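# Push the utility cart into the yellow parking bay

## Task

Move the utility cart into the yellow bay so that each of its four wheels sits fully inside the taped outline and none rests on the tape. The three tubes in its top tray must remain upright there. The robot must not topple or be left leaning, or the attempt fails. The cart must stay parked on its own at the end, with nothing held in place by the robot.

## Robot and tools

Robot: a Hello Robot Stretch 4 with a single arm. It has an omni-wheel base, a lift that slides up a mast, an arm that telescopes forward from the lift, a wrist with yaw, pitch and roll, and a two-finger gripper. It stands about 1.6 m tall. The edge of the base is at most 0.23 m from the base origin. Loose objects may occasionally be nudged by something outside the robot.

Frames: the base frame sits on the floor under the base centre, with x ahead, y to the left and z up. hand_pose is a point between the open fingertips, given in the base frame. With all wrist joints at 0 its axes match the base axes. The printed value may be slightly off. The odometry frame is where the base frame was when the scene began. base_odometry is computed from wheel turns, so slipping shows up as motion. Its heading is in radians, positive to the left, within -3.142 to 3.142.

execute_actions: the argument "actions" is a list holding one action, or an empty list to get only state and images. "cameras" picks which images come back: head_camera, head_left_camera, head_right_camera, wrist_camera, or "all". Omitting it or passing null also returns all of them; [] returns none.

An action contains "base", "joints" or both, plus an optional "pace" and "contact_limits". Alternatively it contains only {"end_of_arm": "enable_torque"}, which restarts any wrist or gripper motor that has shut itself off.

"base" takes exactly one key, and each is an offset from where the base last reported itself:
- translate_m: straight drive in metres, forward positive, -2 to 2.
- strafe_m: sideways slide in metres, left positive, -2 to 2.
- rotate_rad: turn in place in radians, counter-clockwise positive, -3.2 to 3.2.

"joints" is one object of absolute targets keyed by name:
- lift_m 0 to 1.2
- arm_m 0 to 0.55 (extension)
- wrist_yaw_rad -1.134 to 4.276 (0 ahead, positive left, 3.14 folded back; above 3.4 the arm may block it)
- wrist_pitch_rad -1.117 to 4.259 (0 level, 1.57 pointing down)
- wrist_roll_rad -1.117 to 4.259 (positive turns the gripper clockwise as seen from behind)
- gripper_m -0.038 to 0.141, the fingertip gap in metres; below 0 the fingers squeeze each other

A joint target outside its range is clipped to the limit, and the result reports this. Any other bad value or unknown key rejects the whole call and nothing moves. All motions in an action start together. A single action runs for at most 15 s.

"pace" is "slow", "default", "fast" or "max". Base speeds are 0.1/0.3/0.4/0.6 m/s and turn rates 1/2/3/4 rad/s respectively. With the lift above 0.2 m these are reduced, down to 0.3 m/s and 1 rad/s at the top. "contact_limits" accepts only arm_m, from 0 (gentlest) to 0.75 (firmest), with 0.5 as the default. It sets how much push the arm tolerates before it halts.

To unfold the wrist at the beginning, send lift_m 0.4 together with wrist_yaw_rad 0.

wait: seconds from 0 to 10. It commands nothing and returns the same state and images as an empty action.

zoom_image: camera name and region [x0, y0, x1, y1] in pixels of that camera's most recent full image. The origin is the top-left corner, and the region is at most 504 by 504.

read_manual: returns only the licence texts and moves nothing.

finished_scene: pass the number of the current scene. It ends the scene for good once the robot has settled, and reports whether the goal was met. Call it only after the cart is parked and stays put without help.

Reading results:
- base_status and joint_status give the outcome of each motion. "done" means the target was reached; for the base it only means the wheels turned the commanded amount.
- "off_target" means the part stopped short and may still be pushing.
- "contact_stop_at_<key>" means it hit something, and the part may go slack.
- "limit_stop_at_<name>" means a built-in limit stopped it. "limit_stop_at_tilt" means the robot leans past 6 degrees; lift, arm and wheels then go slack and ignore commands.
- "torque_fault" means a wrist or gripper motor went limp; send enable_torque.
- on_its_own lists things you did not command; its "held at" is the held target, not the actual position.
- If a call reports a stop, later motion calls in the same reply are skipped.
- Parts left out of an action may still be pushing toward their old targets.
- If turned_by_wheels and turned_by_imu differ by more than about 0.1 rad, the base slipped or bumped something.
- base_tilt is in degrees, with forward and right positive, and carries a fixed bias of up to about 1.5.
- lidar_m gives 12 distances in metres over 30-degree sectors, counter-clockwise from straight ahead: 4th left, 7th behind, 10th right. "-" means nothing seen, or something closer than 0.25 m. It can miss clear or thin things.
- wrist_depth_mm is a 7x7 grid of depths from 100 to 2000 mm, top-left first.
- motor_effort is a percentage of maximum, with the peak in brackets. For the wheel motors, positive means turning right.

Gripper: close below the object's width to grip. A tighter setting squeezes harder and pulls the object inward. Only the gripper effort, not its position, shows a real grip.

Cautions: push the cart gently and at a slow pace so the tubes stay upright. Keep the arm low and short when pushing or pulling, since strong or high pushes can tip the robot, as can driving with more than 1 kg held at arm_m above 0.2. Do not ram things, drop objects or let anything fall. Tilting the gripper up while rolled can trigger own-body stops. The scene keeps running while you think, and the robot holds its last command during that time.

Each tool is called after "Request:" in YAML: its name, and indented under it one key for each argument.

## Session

Request:
execute_actions:
  actions: []

Scene clock: 0.00 s.
base_odometry: x=+0.000 y=+0.000 heading=+0.000 (m, m, rad; odometry frame)
turned_by_wheels: +0.000 (rad since the last result)
turned_by_imu: +0.000 (rad since the last result)
base_tilt: forward=+0.4 right=+0.8 (deg)
lidar_m: 1.98 1.75 1.66 1.72 0.70 0.65 0.67 0.92 2.06 2.15 0.93 0.75
base_status: not commanded
joint_positions: lift_m=+0.211 arm_m=+0.002 wrist_yaw_rad=+3.196 wrist_pitch_rad=-0.008 wrist_roll_rad=-0.007 gripper_m=+0.057
joint_status: not commanded
motor_effort: lift_m=+19 arm_m=-1 wrist_yaw_rad=-1 wrist_pitch_rad=-7 wrist_roll_rad=+1 gripper_m=-3 wheel_0=+0 wheel_1=+0 wheel_2=+0 (%)
hand_pose: x=-0.1195 y=+0.0717 z=+0.3917 quat_wxyz=(-0.027, +0.004, -0.004, +1.000) (m; base frame)
wrist_depth_mm: - 138 138 1008 991 946 878 / - - 136 1366 1430 1336 1229 / - 111 136 1708 1576 1397 1229 / 138 134 160 1708 1537 1366 1229 / 212 - - 1756 1537 1366 1229 / 221 1499 198 1499 1430 1336 1229 / 224 904 1025 155 960 1138 1160
pictures: head_camera, head_left_camera, head_right_camera, wrist_camera
Images, in order (width x height): head_camera 420x560, head_left_camera 420x672, head_right_camera 420x672, wrist_camera 616x392.

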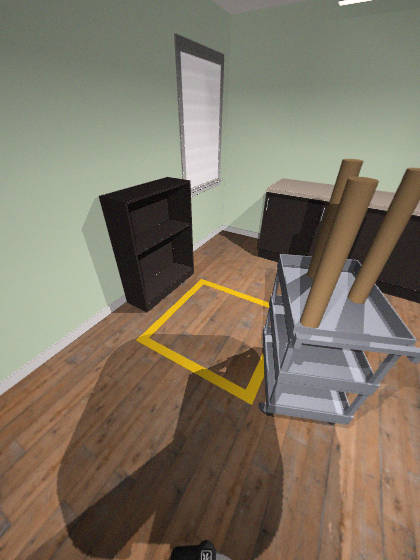

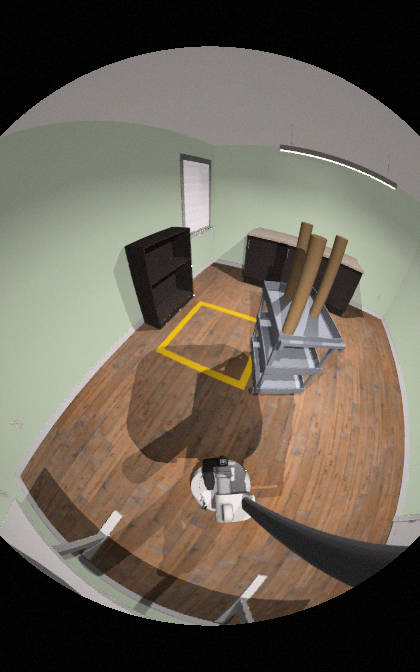

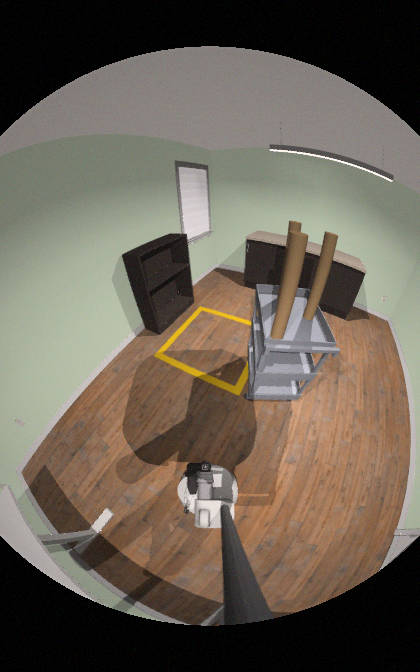

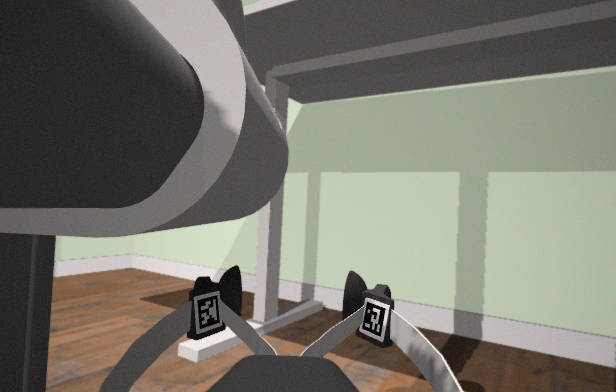

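Request:
zoom_image:
  camera: "head_camera"
  region: [240,240,420,450]

Region (240, 240, 420, 450) of head_camera's 420x560 image, scaled by 2.400, with more detail than that image has; it fills the left 432 columns of this view, and the rest is white.

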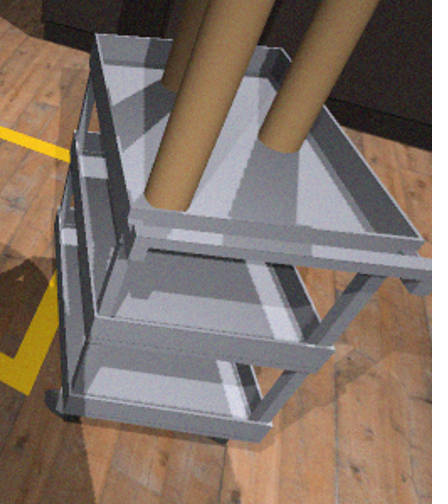

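Request:
execute_actions:
  actions:
    - {"base":{"strafe_m":-0.42},"joints":{"lift_m":0.4,"wrist_yaw_rad":0,"gripper_m":0.14}}
  cameras: []

Request:
execute_actions:
  actions:
    - {"base":{"rotate_rad":-0.14},"joints":{"lift_m":0.315}}
  cameras: ["head_camera","wrist_camera"]

Scene clock: 13.70 s.
base_odometry: x=+0.000 y=-0.420 heading=+0.000 (m, m, rad; odometry frame)
turned_by_wheels: +0.000 (rad since the last result)
turned_by_imu: +0.002 (rad since the last result)
base_tilt: forward=+0.3 right=+0.7 (deg)
lidar_m: 0.66 1.99 2.03 1.24 0.92 0.86 0.90 1.77 1.70 1.79 2.40 0.66
base_status: done
joint_positions: lift_m=+0.400 arm_m=+0.002 wrist_yaw_rad=+0.000 wrist_pitch_rad=-0.008 wrist_roll_rad=-0.007 gripper_m=+0.140
joint_status: all done
motor_effort: lift_m=+21(21) arm_m=-1(1) wrist_yaw_rad=+0(4) wrist_pitch_rad=-7(7) wrist_roll_rad=-1(0) gripper_m=+1(6) wheel_0=-1(8) wheel_1=+1(9) wheel_2=+0(0) (%)
hand_pose: x=+0.4618 y=-0.0873 z=+0.5803 quat_wxyz=(+1.000, -0.004, -0.004, +0.000) (m; base frame)
wrist_depth_mm: 1863 - 504 492 427 418 - / 1808 - 512 496 488 469 - / 1808 - - 831 778 640 - / 1808 - - - - - 1863 / 1808 - 668 1098 1060 668 1863 / 1708 200 496 488 219 459 1863 / 1366 1336 778 147 1025 466 1618
pictures: none
No camera images: the call's "cameras" was empty. Leave "cameras" out to get every camera's image.

Scene clock: 15.03 s.
base_odometry: x=+0.000 y=-0.420 heading=-0.140 (m, m, rad; odometry frame)
turned_by_wheels: -0.140 (rad since the last result)
turned_by_imu: -0.137 (rad since the last result)
base_tilt: forward=+0.4 right=+0.8 (deg)
lidar_m: 0.64 0.68 2.03 2.05 0.98 0.85 0.87 1.87 1.70 1.73 2.11 0.69
base_status: done
joint_positions: lift_m=+0.315 arm_m=+0.002 wrist_yaw_rad=+0.000 wrist_pitch_rad=-0.008 wrist_roll_rad=-0.007 gripper_m=+0.140
joint_status: all done
motor_effort: lift_m=+17(21) arm_m=-1(1) wrist_yaw_rad=+0(1) wrist_pitch_rad=-7(7) wrist_roll_rad=+1(0) gripper_m=-2(2) wheel_0=+0(5) wheel_1=+0(6) wheel_2=+1(6) (%)
hand_pose: x=+0.4617 y=-0.0874 z=+0.4957 quat_wxyz=(+1.000, -0.004, -0.004, +0.000) (m; base frame)
wrist_depth_mm: 1983 500 504 504 508 - - / 1921 683 723 699 634 - - / 1921 - - - - - - / 1921 496 - - - - 1921 / - 492 496 496 504 - - / 1618 200 1098 1921 219 1921 1983 / 1182 820 904 147 854 1281 1397
pictures: head_camera, wrist_camera
Images, in order (width x height): head_camera 420x560, wrist_camera 616x392.

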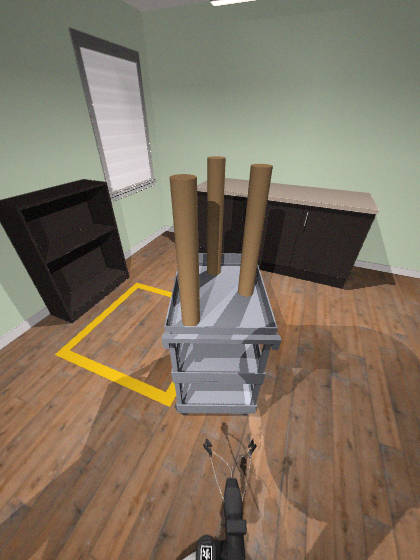

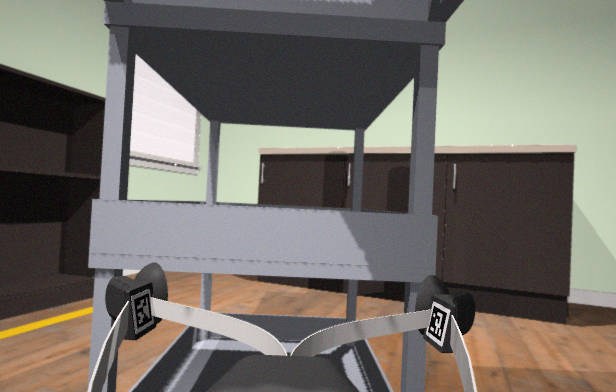

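Request:
execute_actions:
  actions:
    - {"base":{"strafe_m":0.04}}
  cameras: []

Request:
execute_actions:
  actions:
    - {"base":{"translate_m":0.23}}
  cameras: []

Request:
execute_actions:
  actions:
    - {"base":{"translate_m":0.3},"pace":"slow"}
  cameras: ["head_camera","wrist_camera"]

Scene clock: 20.90 s.
base_odometry: x=+0.006 y=-0.380 heading=-0.140 (m, m, rad; odometry frame)
turned_by_wheels: +0.000 (rad since the last result)
turned_by_imu: +0.002 (rad since the last result)
base_tilt: forward=+0.4 right=+0.7 (deg)
lidar_m: 0.65 1.96 2.01 2.02 0.95 0.84 0.86 1.93 1.74 1.77 2.17 0.69
base_status: done
joint_positions: lift_m=+0.315 arm_m=+0.002 wrist_yaw_rad=+0.000 wrist_pitch_rad=-0.008 wrist_roll_rad=-0.007 gripper_m=+0.140
joint_status: not commanded
motor_effort: lift_m=+17(17) arm_m=-1(1) wrist_yaw_rad=+2(0) wrist_pitch_rad=-7(7) wrist_roll_rad=+0(1) gripper_m=-3(2) wheel_0=+1(7) wheel_1=-1(10) wheel_2=+0(1) (%)
hand_pose: x=+0.4617 y=-0.0874 z=+0.4957 quat_wxyz=(+1.000, -0.004, -0.004, +0.000) (m; base frame)
wrist_depth_mm: 1921 - 500 504 504 - - / 1863 - 741 707 676 - - / 1921 - - - - - - / 1863 - - - - 1983 1983 / 1983 492 492 496 496 1983 1983 / 1661 199 1537 1983 218 1983 1983 / 1205 512 866 147 917 1281 1430
pictures: none
No camera images: the call's "cameras" was empty. Leave "cameras" out to get every camera's image.

Scene clock: 23.10 s.
base_odometry: x=+0.233 y=-0.412 heading=-0.140 (m, m, rad; odometry frame)
turned_by_wheels: +0.000 (rad since the last result)
turned_by_imu: +0.001 (rad since the last result)
base_tilt: forward=+0.4 right=+0.7 (deg)
lidar_m: 0.42 0.44 1.91 1.93 1.17 1.06 1.08 2.00 1.83 1.84 2.28 0.44
base_status: done
joint_positions: lift_m=+0.315 arm_m=+0.002 wrist_yaw_rad=+0.000 wrist_pitch_rad=-0.008 wrist_roll_rad=-0.007 gripper_m=+0.140
joint_status: not commanded
motor_effort: lift_m=+17(17) arm_m=-1(1) wrist_yaw_rad=+0(2) wrist_pitch_rad=-7(7) wrist_roll_rad=+1(0) gripper_m=-2(2) wheel_0=+1(6) wheel_1=+2(5) wheel_2=+1(10) (%)
hand_pose: x=+0.4617 y=-0.0874 z=+0.4956 quat_wxyz=(+1.000, -0.004, -0.004, +0.000) (m; base frame)
wrist_depth_mm: 289 - 496 477 469 492 296 / 293 - 741 707 683 - 300 / 1863 - - - - 1863 296 / 270 - - - 1921 1863 293 / 262 264 264 265 266 268 270 / 260 198 264 265 219 268 271 / 1138 1182 842 147 878 1205 274
pictures: none
No camera images: the call's "cameras" was empty. Leave "cameras" out to get every camera's image.

Scene clock: 27.37 s.
base_odometry: x=+0.530 y=-0.454 heading=-0.139 (m, m, rad; odometry frame)
turned_by_wheels: +0.000 (rad since the last result)
turned_by_imu: +0.002 (rad since the last result)
base_tilt: forward=+0.4 right=+0.8 (deg)
lidar_m: 0.40 0.40 1.58 1.81 1.51 1.35 1.36 2.10 1.93 1.97 2.38 0.44
base_status: done
joint_positions: lift_m=+0.315 arm_m=+0.002 wrist_yaw_rad=+0.000 wrist_pitch_rad=-0.008 wrist_roll_rad=-0.007 gripper_m=+0.140
joint_status: not commanded
motor_effort: lift_m=+17(17) arm_m=+0(1) wrist_yaw_rad=+4(21) wrist_pitch_rad=-6(7) wrist_roll_rad=+1(0) gripper_m=-2(1) wheel_0=+3(7) wheel_1=+3(6) wheel_2=-3(15) (%)
hand_pose: x=+0.4615 y=-0.0875 z=+0.4958 quat_wxyz=(+1.000, -0.004, -0.004, +0.000) (m; base frame)
wrist_depth_mm: 1808 512 492 480 469 - 304 / 1618 - 723 707 759 - 303 / 1576 - - 1921 1756 1708 300 / 1537 - - 1808 1661 1576 294 / 229 234 243 251 257 267 276 / 228 196 240 250 219 265 276 / 1138 788 820 146 1182 1182 287
pictures: head_camera, wrist_camera
Images, in order (width x height): head_camera 420x560, wrist_camera 616x392.

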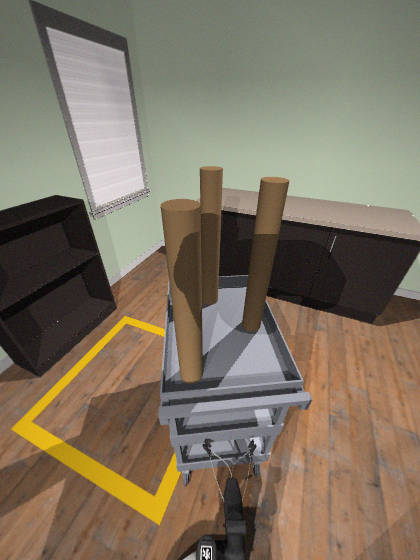

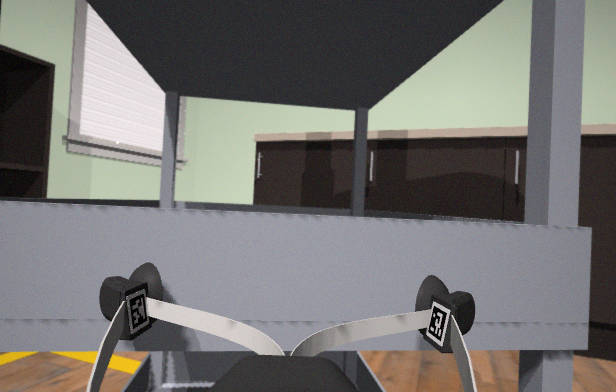

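Request:
execute_actions:
  actions:
    - {"base":{"translate_m":0.22},"pace":"slow"}
  cameras: ["head_camera","head_left_camera"]

Scene clock: 38.40 s.
base_odometry: x=+0.748 y=-0.485 heading=-0.139 (m, m, rad; odometry frame)
turned_by_wheels: +0.000 (rad since the last result)
turned_by_imu: +0.003 (rad since the last result)
base_tilt: forward=+0.6 right=+0.8 (deg)
lidar_m: 0.39 0.38 1.45 1.75 1.69 1.57 1.58 2.21 2.01 2.03 1.93 0.44
base_status: done
joint_positions: lift_m=+0.315 arm_m=+0.002 wrist_yaw_rad=+0.001 wrist_pitch_rad=-0.008 wrist_roll_rad=-0.007 gripper_m=+0.140
joint_status: not commanded
motor_effort: lift_m=+17(17) arm_m=+0(0) wrist_yaw_rad=-1(9) wrist_pitch_rad=-6(5) wrist_roll_rad=+0(2) gripper_m=-1(3) wheel_0=+3(6) wheel_1=+4(6) wheel_2=-2(9) (%)
hand_pose: x=+0.4616 y=-0.0872 z=+0.4958 quat_wxyz=(+1.000, -0.004, -0.004, +0.000) (m; base frame)
wrist_depth_mm: 1661 504 496 480 469 - 1863 / 1661 1983 732 707 - - 1808 / 1661 - - 1661 1499 1430 1281 / 1618 1983 - 1661 1499 1397 1308 / 224 232 247 259 274 291 1255 / 224 195 245 259 219 291 1281 / 1078 759 820 152 1255 317 1336
pictures: head_camera, head_left_camera
Images, in order (width x height): head_camera 420x560, head_left_camera 420x672.

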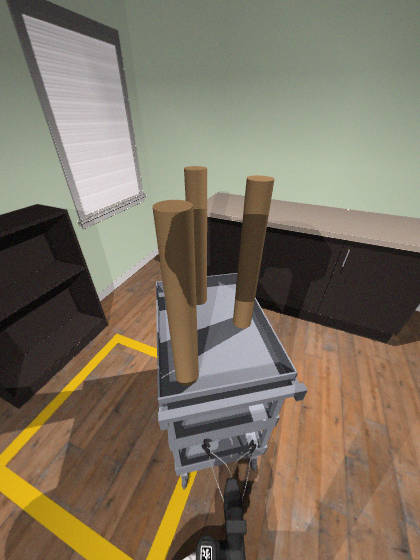

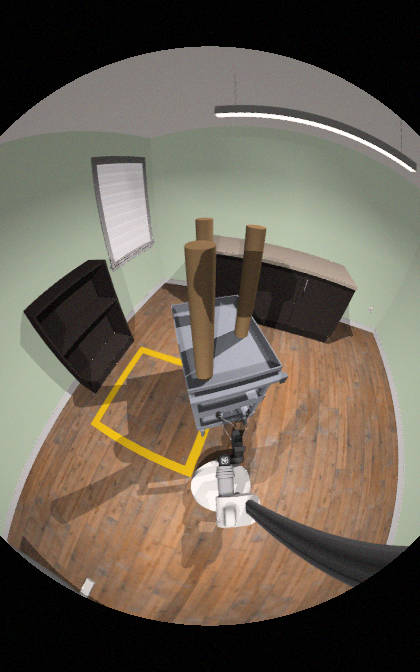

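Request:
execute_actions:
  actions:
    - {"base":{"translate_m":-0.15}}
  cameras: []

Request:
execute_actions:
  actions:
    - {"base":{"strafe_m":-0.85},"pace":"fast"}
  cameras: []

Request:
execute_actions:
  actions:
    - {"base":{"rotate_rad":1.59}}
  cameras: []

Request:
execute_actions:
  actions:
    - {"base":{"strafe_m":-0.86},"pace":"fast"}
  cameras: ["head_camera","wrist_camera"]

Scene clock: 45.57 s.
base_odometry: x=+0.599 y=-0.464 heading=-0.139 (m, m, rad; odometry frame)
turned_by_wheels: +0.000 (rad since the last result)
turned_by_imu: +0.001 (rad since the last result)
base_tilt: forward=+0.4 right=+0.7 (deg)
lidar_m: 0.52 1.65 1.54 1.79 1.56 1.41 1.44 2.13 1.96 1.99 2.44 0.61
base_status: done
joint_positions: lift_m=+0.315 arm_m=+0.002 wrist_yaw_rad=+0.000 wrist_pitch_rad=-0.008 wrist_roll_rad=-0.007 gripper_m=+0.140
joint_status: not commanded
motor_effort: lift_m=+17(17) arm_m=+0(0) wrist_yaw_rad=+3(2) wrist_pitch_rad=-6(6) wrist_roll_rad=+0(0) gripper_m=+2(1) wheel_0=+0(6) wheel_1=-2(6) wheel_2=+0(8) (%)
hand_pose: x=+0.4616 y=-0.0873 z=+0.4957 quat_wxyz=(+1.000, -0.004, -0.004, +0.000) (m; base frame)
wrist_depth_mm: 1708 500 488 484 473 - - / 1464 - 732 707 - - 1983 / 1430 - - 1863 1808 1499 1464 / 1397 931 - 1808 1661 1499 1430 / 1430 370 389 410 439 1537 1397 / 1336 199 394 1756 219 1499 1464 / 1060 866 917 147 1281 1308 1397
pictures: none
No camera images: the call's "cameras" was empty. Leave "cameras" out to get every camera's image.

Scene clock: 48.83 s.
base_odometry: x=+0.481 y=-1.306 heading=-0.139 (m, m, rad; odometry frame)
turned_by_wheels: +0.000 (rad since the last result)
turned_by_imu: +0.001 (rad since the last result)
base_tilt: forward=+0.4 right=+0.8 (deg)
lidar_m: 1.61 0.85 0.89 2.60 1.93 1.74 2.00 1.30 1.14 1.17 1.45 1.58
base_status: done
joint_positions: lift_m=+0.315 arm_m=+0.002 wrist_yaw_rad=+0.000 wrist_pitch_rad=-0.008 wrist_roll_rad=-0.007 gripper_m=+0.140
joint_status: not commanded
motor_effort: lift_m=+17(17) arm_m=+0(0) wrist_yaw_rad=+0(1) wrist_pitch_rad=-6(7) wrist_roll_rad=+0(1) gripper_m=+1(4) wheel_0=-2(12) wheel_1=+3(12) wheel_2=-1(1) (%)
hand_pose: x=+0.4616 y=-0.0874 z=+0.4957 quat_wxyz=(+1.000, -0.004, -0.004, +0.000) (m; base frame)
wrist_depth_mm: - - - - - 1863 1708 / - - - - - 1863 1708 / - 1808 1661 1430 1366 1808 1708 / - 1808 1661 1464 1366 1808 1708 / - 1756 1576 1499 1308 1756 1756 / 1756 199 1661 1499 220 1756 1661 / 1205 1182 1281 147 1336 1255 1366
pictures: none
No camera images: the call's "cameras" was empty. Leave "cameras" out to get every camera's image.

Scene clock: 50.90 s.
base_odometry: x=+0.481 y=-1.306 heading=+1.450 (m, m, rad; odometry frame)
turned_by_wheels: +1.590 (rad since the last result)
turned_by_imu: +1.565 (rad since the last result)
base_tilt: forward=+0.5 right=+0.9 (deg)
lidar_m: 2.60 1.89 1.73 1.94 1.28 1.16 1.19 1.48 1.59 1.61 0.83 0.91
base_status: done
joint_positions: lift_m=+0.315 arm_m=+0.002 wrist_yaw_rad=+0.000 wrist_pitch_rad=-0.008 wrist_roll_rad=-0.007 gripper_m=+0.140
joint_status: not commanded
motor_effort: lift_m=+17(17) arm_m=+0(0) wrist_yaw_rad=+1(1) wrist_pitch_rad=-6(7) wrist_roll_rad=+0(0) gripper_m=+3(3) wheel_0=+0(7) wheel_1=-2(7) wheel_2=-3(10) (%)
hand_pose: x=+0.4616 y=-0.0874 z=+0.4957 quat_wxyz=(+1.000, -0.004, -0.004, +0.000) (m; base frame)
wrist_depth_mm: - - - - - - - / - - - - - - 750 / - - - - - - 1921 / - - - - - - 1921 / - - - - - - 1921 / 1756 199 1921 1983 219 1708 1708 / 1205 1138 1255 147 1366 1308 1336
pictures: none
No camera images: the call's "cameras" was empty. Leave "cameras" out to get every camera's image.

Scene clock: 54.20 s.
base_odometry: x=+1.335 y=-1.409 heading=+1.450 (m, m, rad; odometry frame)
turned_by_wheels: +0.000 (rad since the last result)
turned_by_imu: +0.000 (rad since the last result)
base_tilt: forward=+0.5 right=+0.8 (deg)
lidar_m: 0.54 0.56 2.51 2.41 1.63 1.48 1.51 0.87 0.79 0.81 1.05 0.64
base_status: done
joint_positions: lift_m=+0.315 arm_m=+0.002 wrist_yaw_rad=+0.000 wrist_pitch_rad=-0.008 wrist_roll_rad=-0.007 gripper_m=+0.140
joint_status: not commanded
motor_effort: lift_m=+17(17) arm_m=+0(0) wrist_yaw_rad=+0(1) wrist_pitch_rad=-7(7) wrist_roll_rad=+1(1) gripper_m=+2(1) wheel_0=-2(12) wheel_1=+0(13) wheel_2=-1(3) (%)
hand_pose: x=+0.4616 y=-0.0874 z=+0.4957 quat_wxyz=(+1.000, -0.004, -0.004, +0.000) (m; base frame)
wrist_depth_mm: 585 504 492 480 469 455 449 / 345 - 732 699 683 723 1661 / - - - - 1983 1808 1661 / 327 - - - 1863 1756 1708 / 320 334 351 368 387 410 433 / 325 198 349 1661 219 413 442 / 1060 759 798 147 854 1281 1229
pictures: head_camera, wrist_camera
Images, in order (width x height): head_camera 420x560, wrist_camera 616x392.

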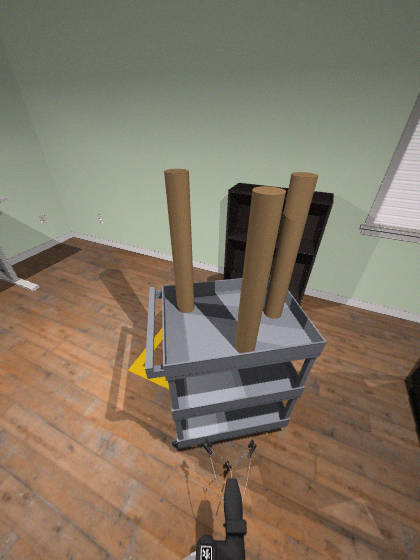

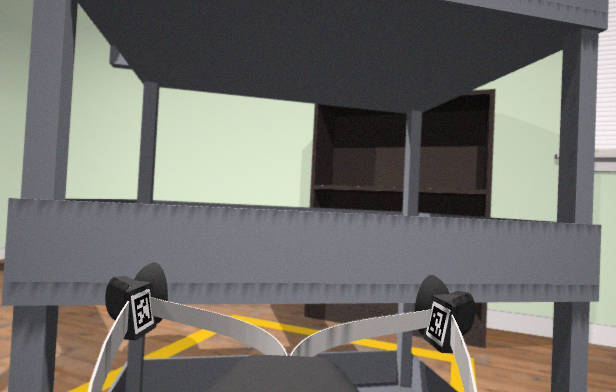

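Request:
execute_actions:
  actions:
    - {"base":{"translate_m":0.35},"pace":"slow"}
  cameras: ["head_camera","head_left_camera"]

Scene clock: 60.57 s.
base_odometry: x=+1.377 y=-1.062 heading=+1.450 (m, m, rad; odometry frame)
turned_by_wheels: +0.000 (rad since the last result)
turned_by_imu: +0.002 (rad since the last result)
base_tilt: forward=+0.5 right=+0.7 (deg)
lidar_m: 0.48 0.54 2.40 2.43 2.00 1.82 1.85 1.01 0.93 0.96 0.60 0.49
base_status: done
joint_positions: lift_m=+0.315 arm_m=+0.002 wrist_yaw_rad=-0.006 wrist_pitch_rad=-0.008 wrist_roll_rad=-0.007 gripper_m=+0.140
joint_status: not commanded
on_its_own: wrist_yaw_rad is at rest, and its effort (+19) is outside its rest range (-13 to +13)
motor_effort: lift_m=+17(17) arm_m=+0(0) wrist_yaw_rad=+19(25) wrist_pitch_rad=-6(6) wrist_roll_rad=-2(1) gripper_m=-1(0) wheel_0=+1(6) wheel_1=+3(6) wheel_2=-6(12) (%)
hand_pose: x=+0.4611 y=-0.0890 z=+0.4957 quat_wxyz=(+1.000, -0.004, -0.004, -0.003) (m; base frame)
wrist_depth_mm: 300 - 492 480 469 459 449 / 301 - 1983 699 683 654 1397 / 304 - 1983 1863 1661 1499 1397 / 289 - 1921 1576 1576 1499 1397 / 276 267 258 251 244 236 230 / 276 199 255 250 242 223 229 / 1060 1182 1118 146 1160 235 231
pictures: head_camera, head_left_camera
Images, in order (width x height): head_camera 420x560, head_left_camera 420x672.

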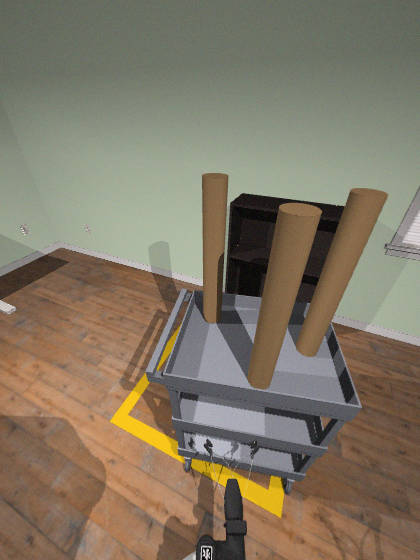

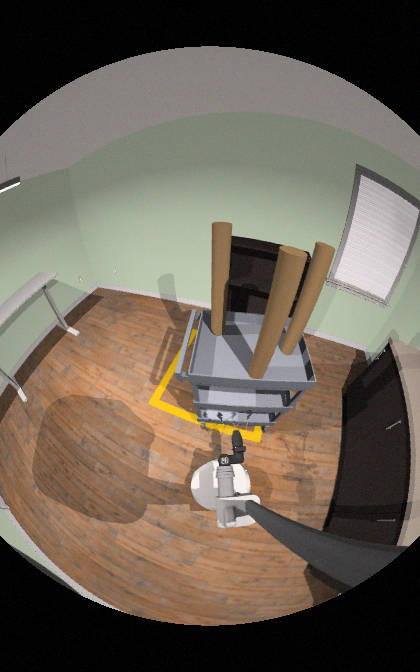

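Request:
execute_actions:
  actions:
    - {"base":{"translate_m":0.2},"pace":"slow"}
  cameras: ["head_camera","head_right_camera"]

Scene clock: 67.80 s.
base_odometry: x=+1.401 y=-0.864 heading=+1.450 (m, m, rad; odometry frame)
turned_by_wheels: +0.000 (rad since the last result)
turned_by_imu: +0.002 (rad since the last result)
base_tilt: forward=+0.4 right=+0.7 (deg)
lidar_m: 0.50 0.66 2.31 2.33 2.19 2.02 2.05 1.12 1.01 1.03 0.53 0.49
base_status: done
joint_positions: lift_m=+0.315 arm_m=+0.002 wrist_yaw_rad=-0.002 wrist_pitch_rad=-0.008 wrist_roll_rad=-0.007 gripper_m=+0.140
joint_status: not commanded
motor_effort: lift_m=+17(17) arm_m=+0(0) wrist_yaw_rad=+8(25) wrist_pitch_rad=-6(6) wrist_roll_rad=+1(0) gripper_m=-2(3) wheel_0=+2(5) wheel_1=+1(5) wheel_2=-3(10) (%)
hand_pose: x=+0.4614 y=-0.0879 z=+0.4957 quat_wxyz=(+1.000, -0.004, -0.004, -0.001) (m; base frame)
wrist_depth_mm: - 469 492 480 466 455 449 / - 1921 1808 707 683 1281 1025 / - 1863 1808 1499 1430 1308 1255 / - 379 1708 1308 1397 1308 1205 / - 351 310 278 254 231 217 / 1756 199 300 278 218 224 216 / 1160 1078 1255 147 1138 228 214
pictures: head_camera, head_right_camera
Images, in order (width x height): head_camera 420x560, head_right_camera 420x672.

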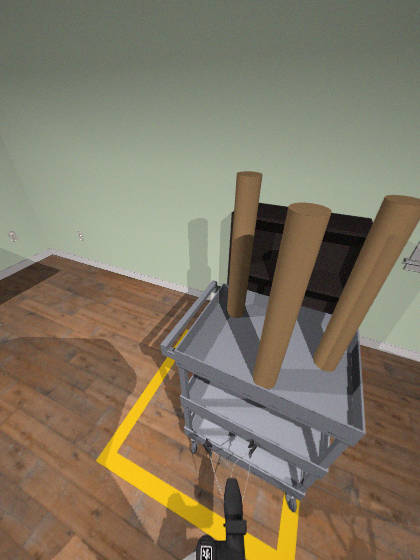

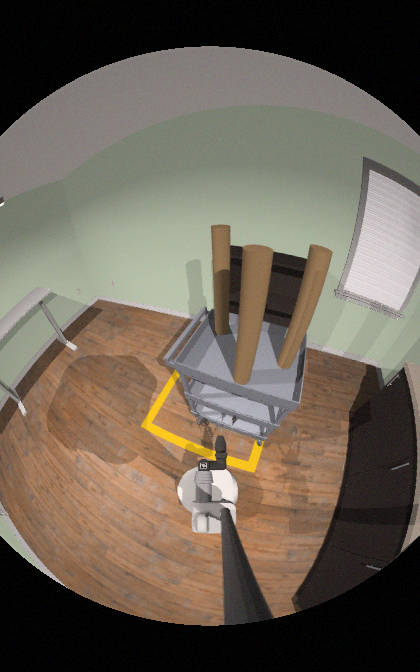

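Request:
execute_actions:
  actions:
    - {"base":{"translate_m":-0.15}}
  cameras: []

Request:
execute_actions:
  actions:
    - {"base":{"strafe_m":0.4},"joints":{"gripper_m":0.0,"lift_m":0.45}}
  cameras: []

Request:
execute_actions:
  actions:
    - {"base":{"rotate_rad":-0.47}}
  cameras: ["head_camera","wrist_camera"]

Scene clock: 96.73 s.
base_odometry: x=+1.383 y=-1.012 heading=+1.450 (m, m, rad; odometry frame)
turned_by_wheels: +0.000 (rad since the last result)
turned_by_imu: +0.001 (rad since the last result)
base_tilt: forward=+0.4 right=+0.8 (deg)
lidar_m: 0.65 2.38 2.37 2.42 2.03 1.87 1.89 1.04 0.95 0.97 1.24 0.62
base_status: done
joint_positions: lift_m=+0.315 arm_m=+0.002 wrist_yaw_rad=+0.000 wrist_pitch_rad=-0.008 wrist_roll_rad=-0.007 gripper_m=+0.140
joint_status: not commanded
motor_effort: lift_m=+17(17) arm_m=+0(0) wrist_yaw_rad=+1(7) wrist_pitch_rad=-6(6) wrist_roll_rad=+1(1) gripper_m=-4(1) wheel_0=-2(6) wheel_1=-1(5) wheel_2=+0(10) (%)
hand_pose: x=+0.4615 y=-0.0875 z=+0.4957 quat_wxyz=(+1.000, -0.004, -0.004, +0.000) (m; base frame)
wrist_depth_mm: - - 508 480 466 455 449 / - - 1983 699 683 661 640 / - - 1921 1661 1537 1464 1336 / - - 1921 1430 1499 1430 1366 / - - 480 427 389 355 332 / 1808 199 1863 1430 220 345 330 / 1182 539 1229 148 831 1160 1205
pictures: none
No camera images: the call's "cameras" was empty. Leave "cameras" out to get every camera's image.

Scene clock: 99.40 s.
base_odometry: x=+0.986 y=-0.964 heading=+1.449 (m, m, rad; odometry frame)
turned_by_wheels: +0.000 (rad since the last result)
turned_by_imu: +0.001 (rad since the last result)
base_tilt: forward=+0.4 right=+0.9 (deg)
lidar_m: 2.07 2.17 1.99 2.02 1.87 1.71 1.74 1.46 1.31 1.33 0.85 0.79
base_status: done
joint_positions: lift_m=+0.450 arm_m=+0.002 wrist_yaw_rad=+0.000 wrist_pitch_rad=-0.008 wrist_roll_rad=-0.007 gripper_m=+0.000
joint_status: all done
motor_effort: lift_m=+20(26) arm_m=+0(0) wrist_yaw_rad=+2(4) wrist_pitch_rad=-6(7) wrist_roll_rad=+0(0) gripper_m=-2(2) wheel_0=+1(9) wheel_1=-2(9) wheel_2=+0(0) (%)
hand_pose: x=+0.4615 y=-0.0875 z=+0.6304 quat_wxyz=(+1.000, -0.004, -0.004, +0.000) (m; base frame)
wrist_depth_mm: - - - 1983 1756 1661 1537 / - - - - 1808 530 484 / - - - 1921 1808 530 488 / - - - 1921 1756 1537 1464 / - - - 1983 1863 1576 1430 / - - 189 202 1808 831 820 / 1464 1366 1464 173 525 496 466
pictures: none
No camera images: the call's "cameras" was empty. Leave "cameras" out to get every camera's image.

Scene clock: 100.67 s.
base_odometry: x=+0.986 y=-0.964 heading=+0.980 (m, m, rad; odometry frame)
turned_by_wheels: -0.470 (rad since the last result)
turned_by_imu: -0.462 (rad since the last result)
base_tilt: forward=+0.4 right=+0.8 (deg)
lidar_m: 0.79 2.08 2.13 1.99 2.05 1.84 1.70 1.75 1.38 1.32 1.36 0.84
base_status: done
joint_positions: lift_m=+0.450 arm_m=+0.002 wrist_yaw_rad=+0.000 wrist_pitch_rad=-0.008 wrist_roll_rad=-0.007 gripper_m=+0.000
joint_status: not commanded
motor_effort: lift_m=+20(20) arm_m=+0(0) wrist_yaw_rad=+2(4) wrist_pitch_rad=-6(7) wrist_roll_rad=+0(1) gripper_m=-6(6) wheel_0=+1(5) wheel_1=+1(8) wheel_2=+1(7) (%)
hand_pose: x=+0.4615 y=-0.0874 z=+0.6304 quat_wxyz=(+1.000, -0.004, -0.004, +0.000) (m; base frame)
wrist_depth_mm: 1708 1756 1863 1863 676 1863 - / 1756 1808 580 917 640 1921 1983 / 1756 1756 574 585 591 597 1983 / 1756 1756 1499 1756 1808 1863 1921 / 1756 1708 1025 1756 1537 1921 1983 / 1708 1808 189 202 585 597 1983 / 1537 1336 574 172 580 1499 1618
pictures: head_camera, wrist_camera
Images, in order (width x height): head_camera 420x560, wrist_camera 616x392.

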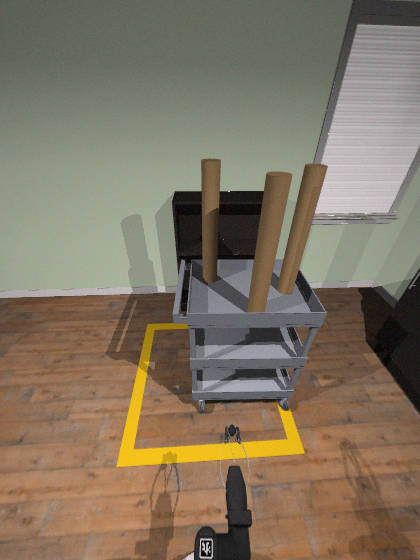

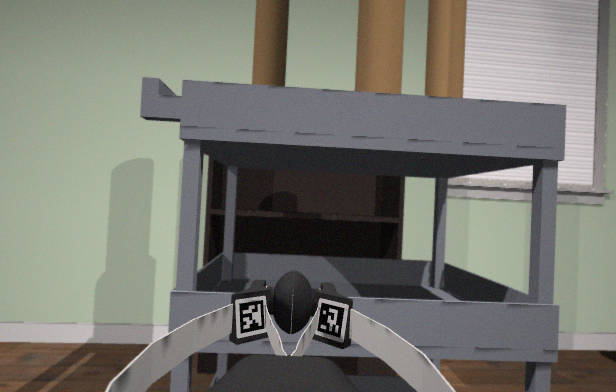

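Request:
execute_actions:
  actions:
    - {"base":{"strafe_m":-0.68},"joints":{"wrist_yaw_rad":0.6,"lift_m":0.315,"arm_m":0.1},"pace":"fast"}
  cameras: ["head_camera"]

Request:
execute_actions:
  actions:
    - {"base":{"translate_m":0.38},"joints":{"arm_m":0.2}}
  cameras: ["head_camera","wrist_camera"]

Scene clock: 108.70 s.
base_odometry: x=+1.551 y=-1.343 heading=+0.979 (m, m, rad; odometry frame)
turned_by_wheels: +0.000 (rad since the last result)
turned_by_imu: +0.001 (rad since the last result)
base_tilt: forward=+0.5 right=+0.8 (deg)
lidar_m: 0.85 0.85 1.15 2.69 2.59 1.78 1.65 1.70 0.69 0.64 0.66 0.86
base_status: done
joint_positions: lift_m=+0.315 arm_m=+0.099 wrist_yaw_rad=+0.600 wrist_pitch_rad=-0.008 wrist_roll_rad=-0.007 gripper_m=+0.000
joint_status: all done
motor_effort: lift_m=+17(17) arm_m=+5(6) wrist_yaw_rad=+3(10) wrist_pitch_rad=-7(7) wrist_roll_rad=+0(1) gripper_m=-7(1) wheel_0=-3(10) wheel_1=+0(12) wheel_2=+1(2) (%)
hand_pose: x=+0.5575 y=+0.0907 z=+0.4956 quat_wxyz=(+0.955, -0.002, -0.005, +0.295) (m; base frame)
wrist_depth_mm: - - 691 569 609 1576 1430 / - 820 732 707 691 1537 1464 / - - - 1863 1618 1576 1430 / - - - 1618 1430 1537 1430 / - 831 676 554 699 1537 1397 / 1808 1661 190 202 1499 1537 1397 / 1205 683 866 172 525 1336 1366
pictures: head_camera
Images, in order (width x height): head_camera 420x560.

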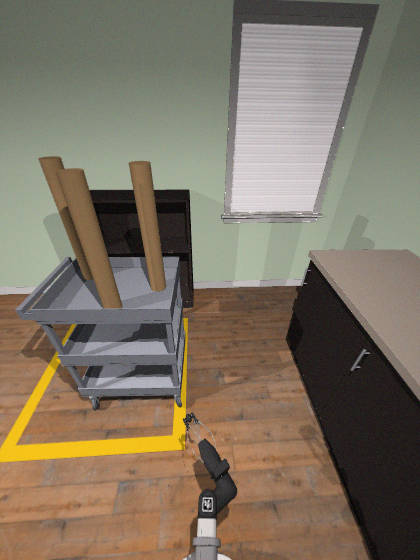

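Scene clock: 111.47 s.
base_odometry: x=+1.763 y=-1.027 heading=+0.980 (m, m, rad; odometry frame)
turned_by_wheels: +0.000 (rad since the last result)
turned_by_imu: +0.002 (rad since the last result)
base_tilt: forward=+0.5 right=+0.8 (deg)
lidar_m: 0.78 0.47 0.62 2.70 2.79 2.18 2.02 0.95 0.65 0.62 0.62 0.86
base_status: done
joint_positions: lift_m=+0.315 arm_m=+0.199 wrist_yaw_rad=+0.600 wrist_pitch_rad=-0.008 wrist_roll_rad=-0.007 gripper_m=+0.000
joint_status: all done
motor_effort: lift_m=+17(17) arm_m=+5(6) wrist_yaw_rad=+2(2) wrist_pitch_rad=-6(7) wrist_roll_rad=+1(1) gripper_m=-7(6) wheel_0=+2(6) wheel_1=+2(6) wheel_2=+1(11) (%)
hand_pose: x=+0.6575 y=+0.0907 z=+0.4956 quat_wxyz=(+0.955, -0.002, -0.005, +0.295) (m; base frame)
wrist_depth_mm: 521 508 496 488 1078 1138 1060 / - 798 1430 1336 1255 1138 1060 / - - 1464 1397 1229 1118 1042 / 741 1808 1281 1098 1229 1138 1042 / 200 242 310 430 1229 1118 1042 / 200 245 190 202 1182 1098 1060 / 212 224 1182 172 891 1098 1025
pictures: head_camera, wrist_camera
Images, in order (width x height): head_camera 420x560, wrist_camera 616x392.

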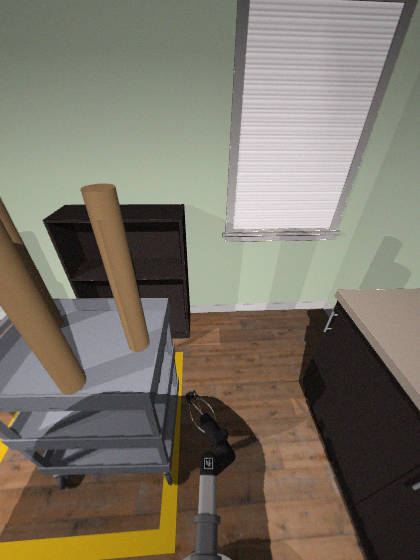

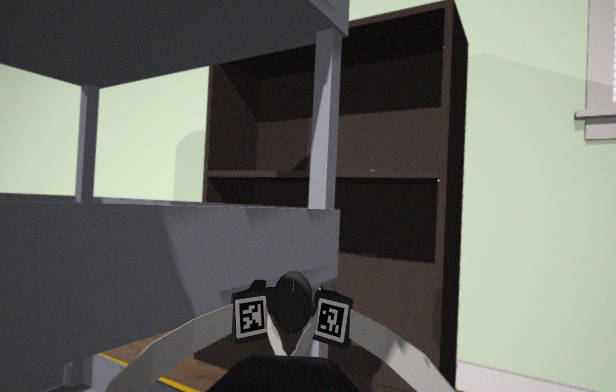

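Request:
execute_actions:
  actions:
    - {"base":{"strafe_m":0.24},"pace":"slow"}
  cameras: ["head_camera","head_left_camera"]

Scene clock: 116.53 s.
base_odometry: x=+1.564 y=-0.894 heading=+0.979 (m, m, rad; odometry frame)
turned_by_wheels: +0.000 (rad since the last result)
turned_by_imu: +0.000 (rad since the last result)
base_tilt: forward=+0.4 right=+0.8 (deg)
lidar_m: 0.47 0.47 0.64 2.48 2.52 2.21 2.05 2.07 0.90 0.86 0.88 1.13
base_status: done
joint_positions: lift_m=+0.315 arm_m=+0.199 wrist_yaw_rad=+0.595 wrist_pitch_rad=-0.008 wrist_roll_rad=-0.007 gripper_m=+0.000
joint_status: not commanded
on_its_own: wrist_yaw_rad is at rest, and its effort (+18) is outside its rest range (-13 to +13)
motor_effort: lift_m=+17(17) arm_m=+4(5) wrist_yaw_rad=+18(44) wrist_pitch_rad=-7(7) wrist_roll_rad=-1(0) gripper_m=-5(4) wheel_0=-6(14) wheel_1=+2(7) wheel_2=-2(6) (%)
hand_pose: x=+0.6581 y=+0.0893 z=+0.4956 quat_wxyz=(+0.956, -0.002, -0.005, +0.293) (m; base frame)
wrist_depth_mm: 521 512 496 484 480 1008 1008 / - 768 1661 1308 1182 1098 1025 / - 1921 1661 1308 1182 1098 1025 / 683 1756 1537 1205 1138 1078 1008 / 133 160 203 274 427 1078 1008 / 134 161 186 202 1138 1078 1025 / 134 148 193 183 177 1042 1008
pictures: head_camera, head_left_camera
Images, in order (width x height): head_camera 420x560, head_left_camera 420x672.

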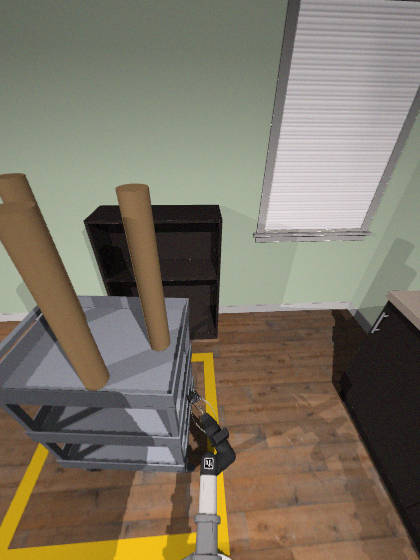

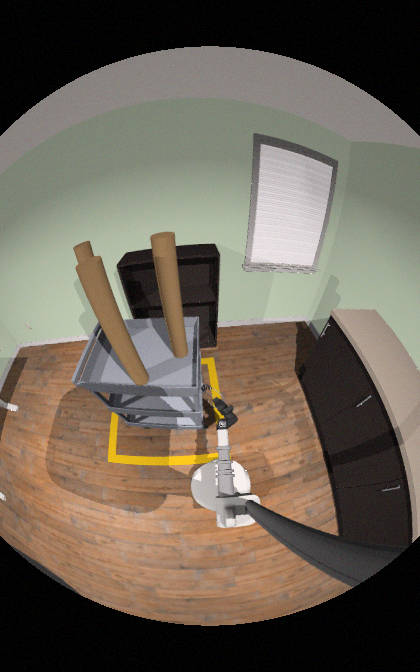

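Moved ~0.15. A little more, then retreat and check.

Request:
execute_actions:
  actions:
    - {"base":{"strafe_m":0.05},"pace":"slow"}
  cameras: []

Request:
execute_actions:
  actions:
    - {"base":{"strafe_m":-0.08},"pace":"slow"}
  cameras: []

Request:
execute_actions:
  actions:
    - {"base":{"translate_m":-0.4},"joints":{"arm_m":0.01}}

Scene clock: 121.80 s.
base_odometry: x=+1.522 y=-0.866 heading=+0.979 (m, m, rad; odometry frame)
turned_by_wheels: -0.001 (rad since the last result)
turned_by_imu: +0.001 (rad since the last result)
base_tilt: forward=+0.4 right=+0.7 (deg)
lidar_m: 0.48 0.47 0.66 2.42 2.49 2.22 2.06 2.10 0.98 0.91 0.94 1.23
base_status: done
joint_positions: lift_m=+0.315 arm_m=+0.199 wrist_yaw_rad=+0.597 wrist_pitch_rad=-0.008 wrist_roll_rad=-0.007 gripper_m=+0.000
joint_status: not commanded
motor_effort: lift_m=+17(17) arm_m=+4(4) wrist_yaw_rad=+12(25) wrist_pitch_rad=-7(7) wrist_roll_rad=+0(0) gripper_m=-4(5) wheel_0=-5(12) wheel_1=+1(6) wheel_2=-3(3) (%)
hand_pose: x=+0.6579 y=+0.0898 z=+0.4956 quat_wxyz=(+0.956, -0.002, -0.005, +0.294) (m; base frame)
wrist_depth_mm: 517 508 496 484 477 976 917 / - 759 1618 1281 1160 1098 1025 / - 1863 1661 1308 1182 1060 1008 / 661 1756 1576 1138 991 1060 976 / 137 164 205 271 404 1060 991 / 137 164 186 201 427 1060 991 / 137 151 199 168 177 1025 976
pictures: none
No camera images: the call's "cameras" was empty. Leave "cameras" out to get every camera's image.

Scene clock: 123.73 s.
base_odometry: x=+1.588 y=-0.911 heading=+0.979 (m, m, rad; odometry frame)
turned_by_wheels: +0.000 (rad since the last result)
turned_by_imu: +0.001 (rad since the last result)
base_tilt: forward=+0.5 right=+0.8 (deg)
lidar_m: 0.74 0.49 0.63 2.50 2.58 2.20 2.05 2.10 0.88 0.82 0.84 1.13
base_status: done
joint_positions: lift_m=+0.315 arm_m=+0.199 wrist_yaw_rad=+0.600 wrist_pitch_rad=-0.008 wrist_roll_rad=-0.007 gripper_m=+0.000
joint_status: not commanded
motor_effort: lift_m=+17(17) arm_m=+4(4) wrist_yaw_rad=+5(12) wrist_pitch_rad=-7(7) wrist_roll_rad=+0(0) gripper_m=-6(6) wheel_0=+2(7) wheel_1=-1(6) wheel_2=+0(2) (%)
hand_pose: x=+0.6576 y=+0.0907 z=+0.4956 quat_wxyz=(+0.955, -0.002, -0.005, +0.295) (m; base frame)
wrist_depth_mm: 517 504 492 484 1042 1008 1025 / - 768 1618 1281 1205 1098 1025 / - 1863 1661 1308 1229 1098 1042 / 715 820 1576 569 1182 1078 1025 / 204 244 306 407 1205 1078 1008 / 206 246 190 202 1182 1060 991 / 221 233 1160 172 946 1025 1008
pictures: none
No camera images: the call's "cameras" was empty. Leave "cameras" out to get every camera's image.

Scene clock: 126.57 s.
base_odometry: x=+1.365 y=-1.242 heading=+0.979 (m, m, rad; odometry frame)
turned_by_wheels: +0.000 (rad since the last result)
turned_by_imu: +0.000 (rad since the last result)
base_tilt: forward=+0.5 right=+0.8 (deg)
lidar_m: 0.88 0.89 2.66 2.47 2.57 1.78 1.64 1.68 0.92 0.85 0.88 1.15
base_status: done
joint_positions: lift_m=+0.315 arm_m=+0.011 wrist_yaw_rad=+0.600 wrist_pitch_rad=-0.008 wrist_roll_rad=-0.007 gripper_m=+0.000
joint_status: all done
motor_effort: lift_m=+17(17) arm_m=-5(5) wrist_yaw_rad=+1(5) wrist_pitch_rad=-7(8) wrist_roll_rad=+1(0) gripper_m=-9(6) wheel_0=+0(6) wheel_1=-1(5) wheel_2=-1(9) (%)
hand_pose: x=+0.4692 y=+0.0908 z=+0.4956 quat_wxyz=(+0.955, -0.002, -0.005, +0.296) (m; base frame)
wrist_depth_mm: - - - 831 831 1708 1537 / - - 891 750 723 1576 1499 / - - - 1661 1756 1618 1576 / - - - 1708 1756 1618 1537 / - - - 723 661 1537 1537 / 1808 1863 190 202 1576 1537 1430 / 1205 1078 842 172 615 1308 1308
pictures: head_camera, head_left_camera, head_right_camera, wrist_camera
Images, in order (width x height): head_camera 420x560, head_left_camera 420x672, head_right_camera 420x672, wrist_camera 616x392.

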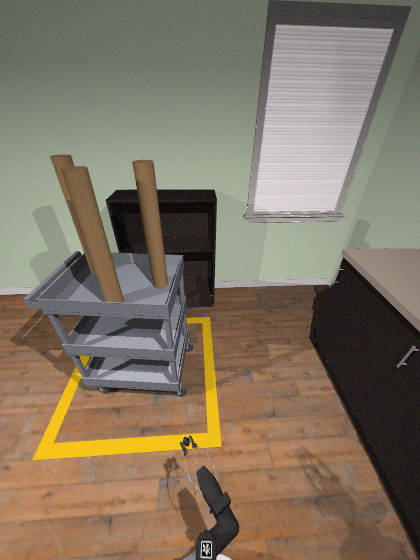

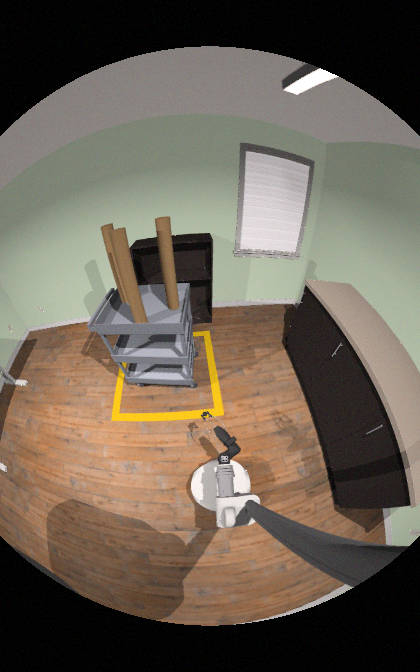

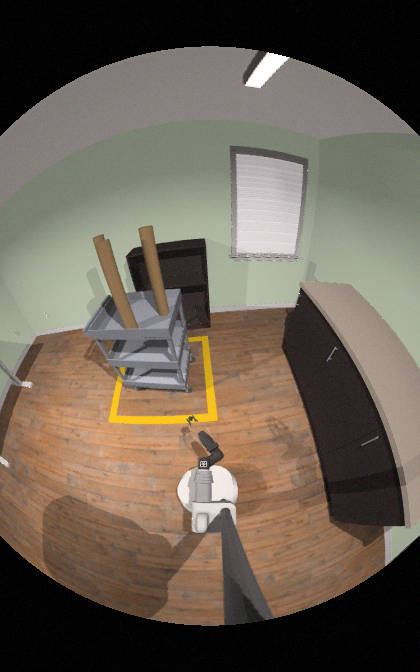

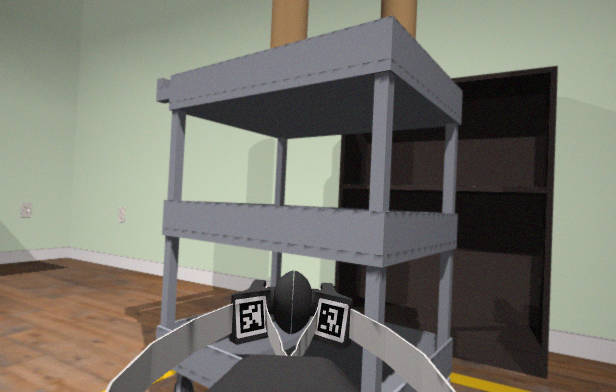

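Request:
finished_scene:
  scene: 2

The scene is finished: the task was done.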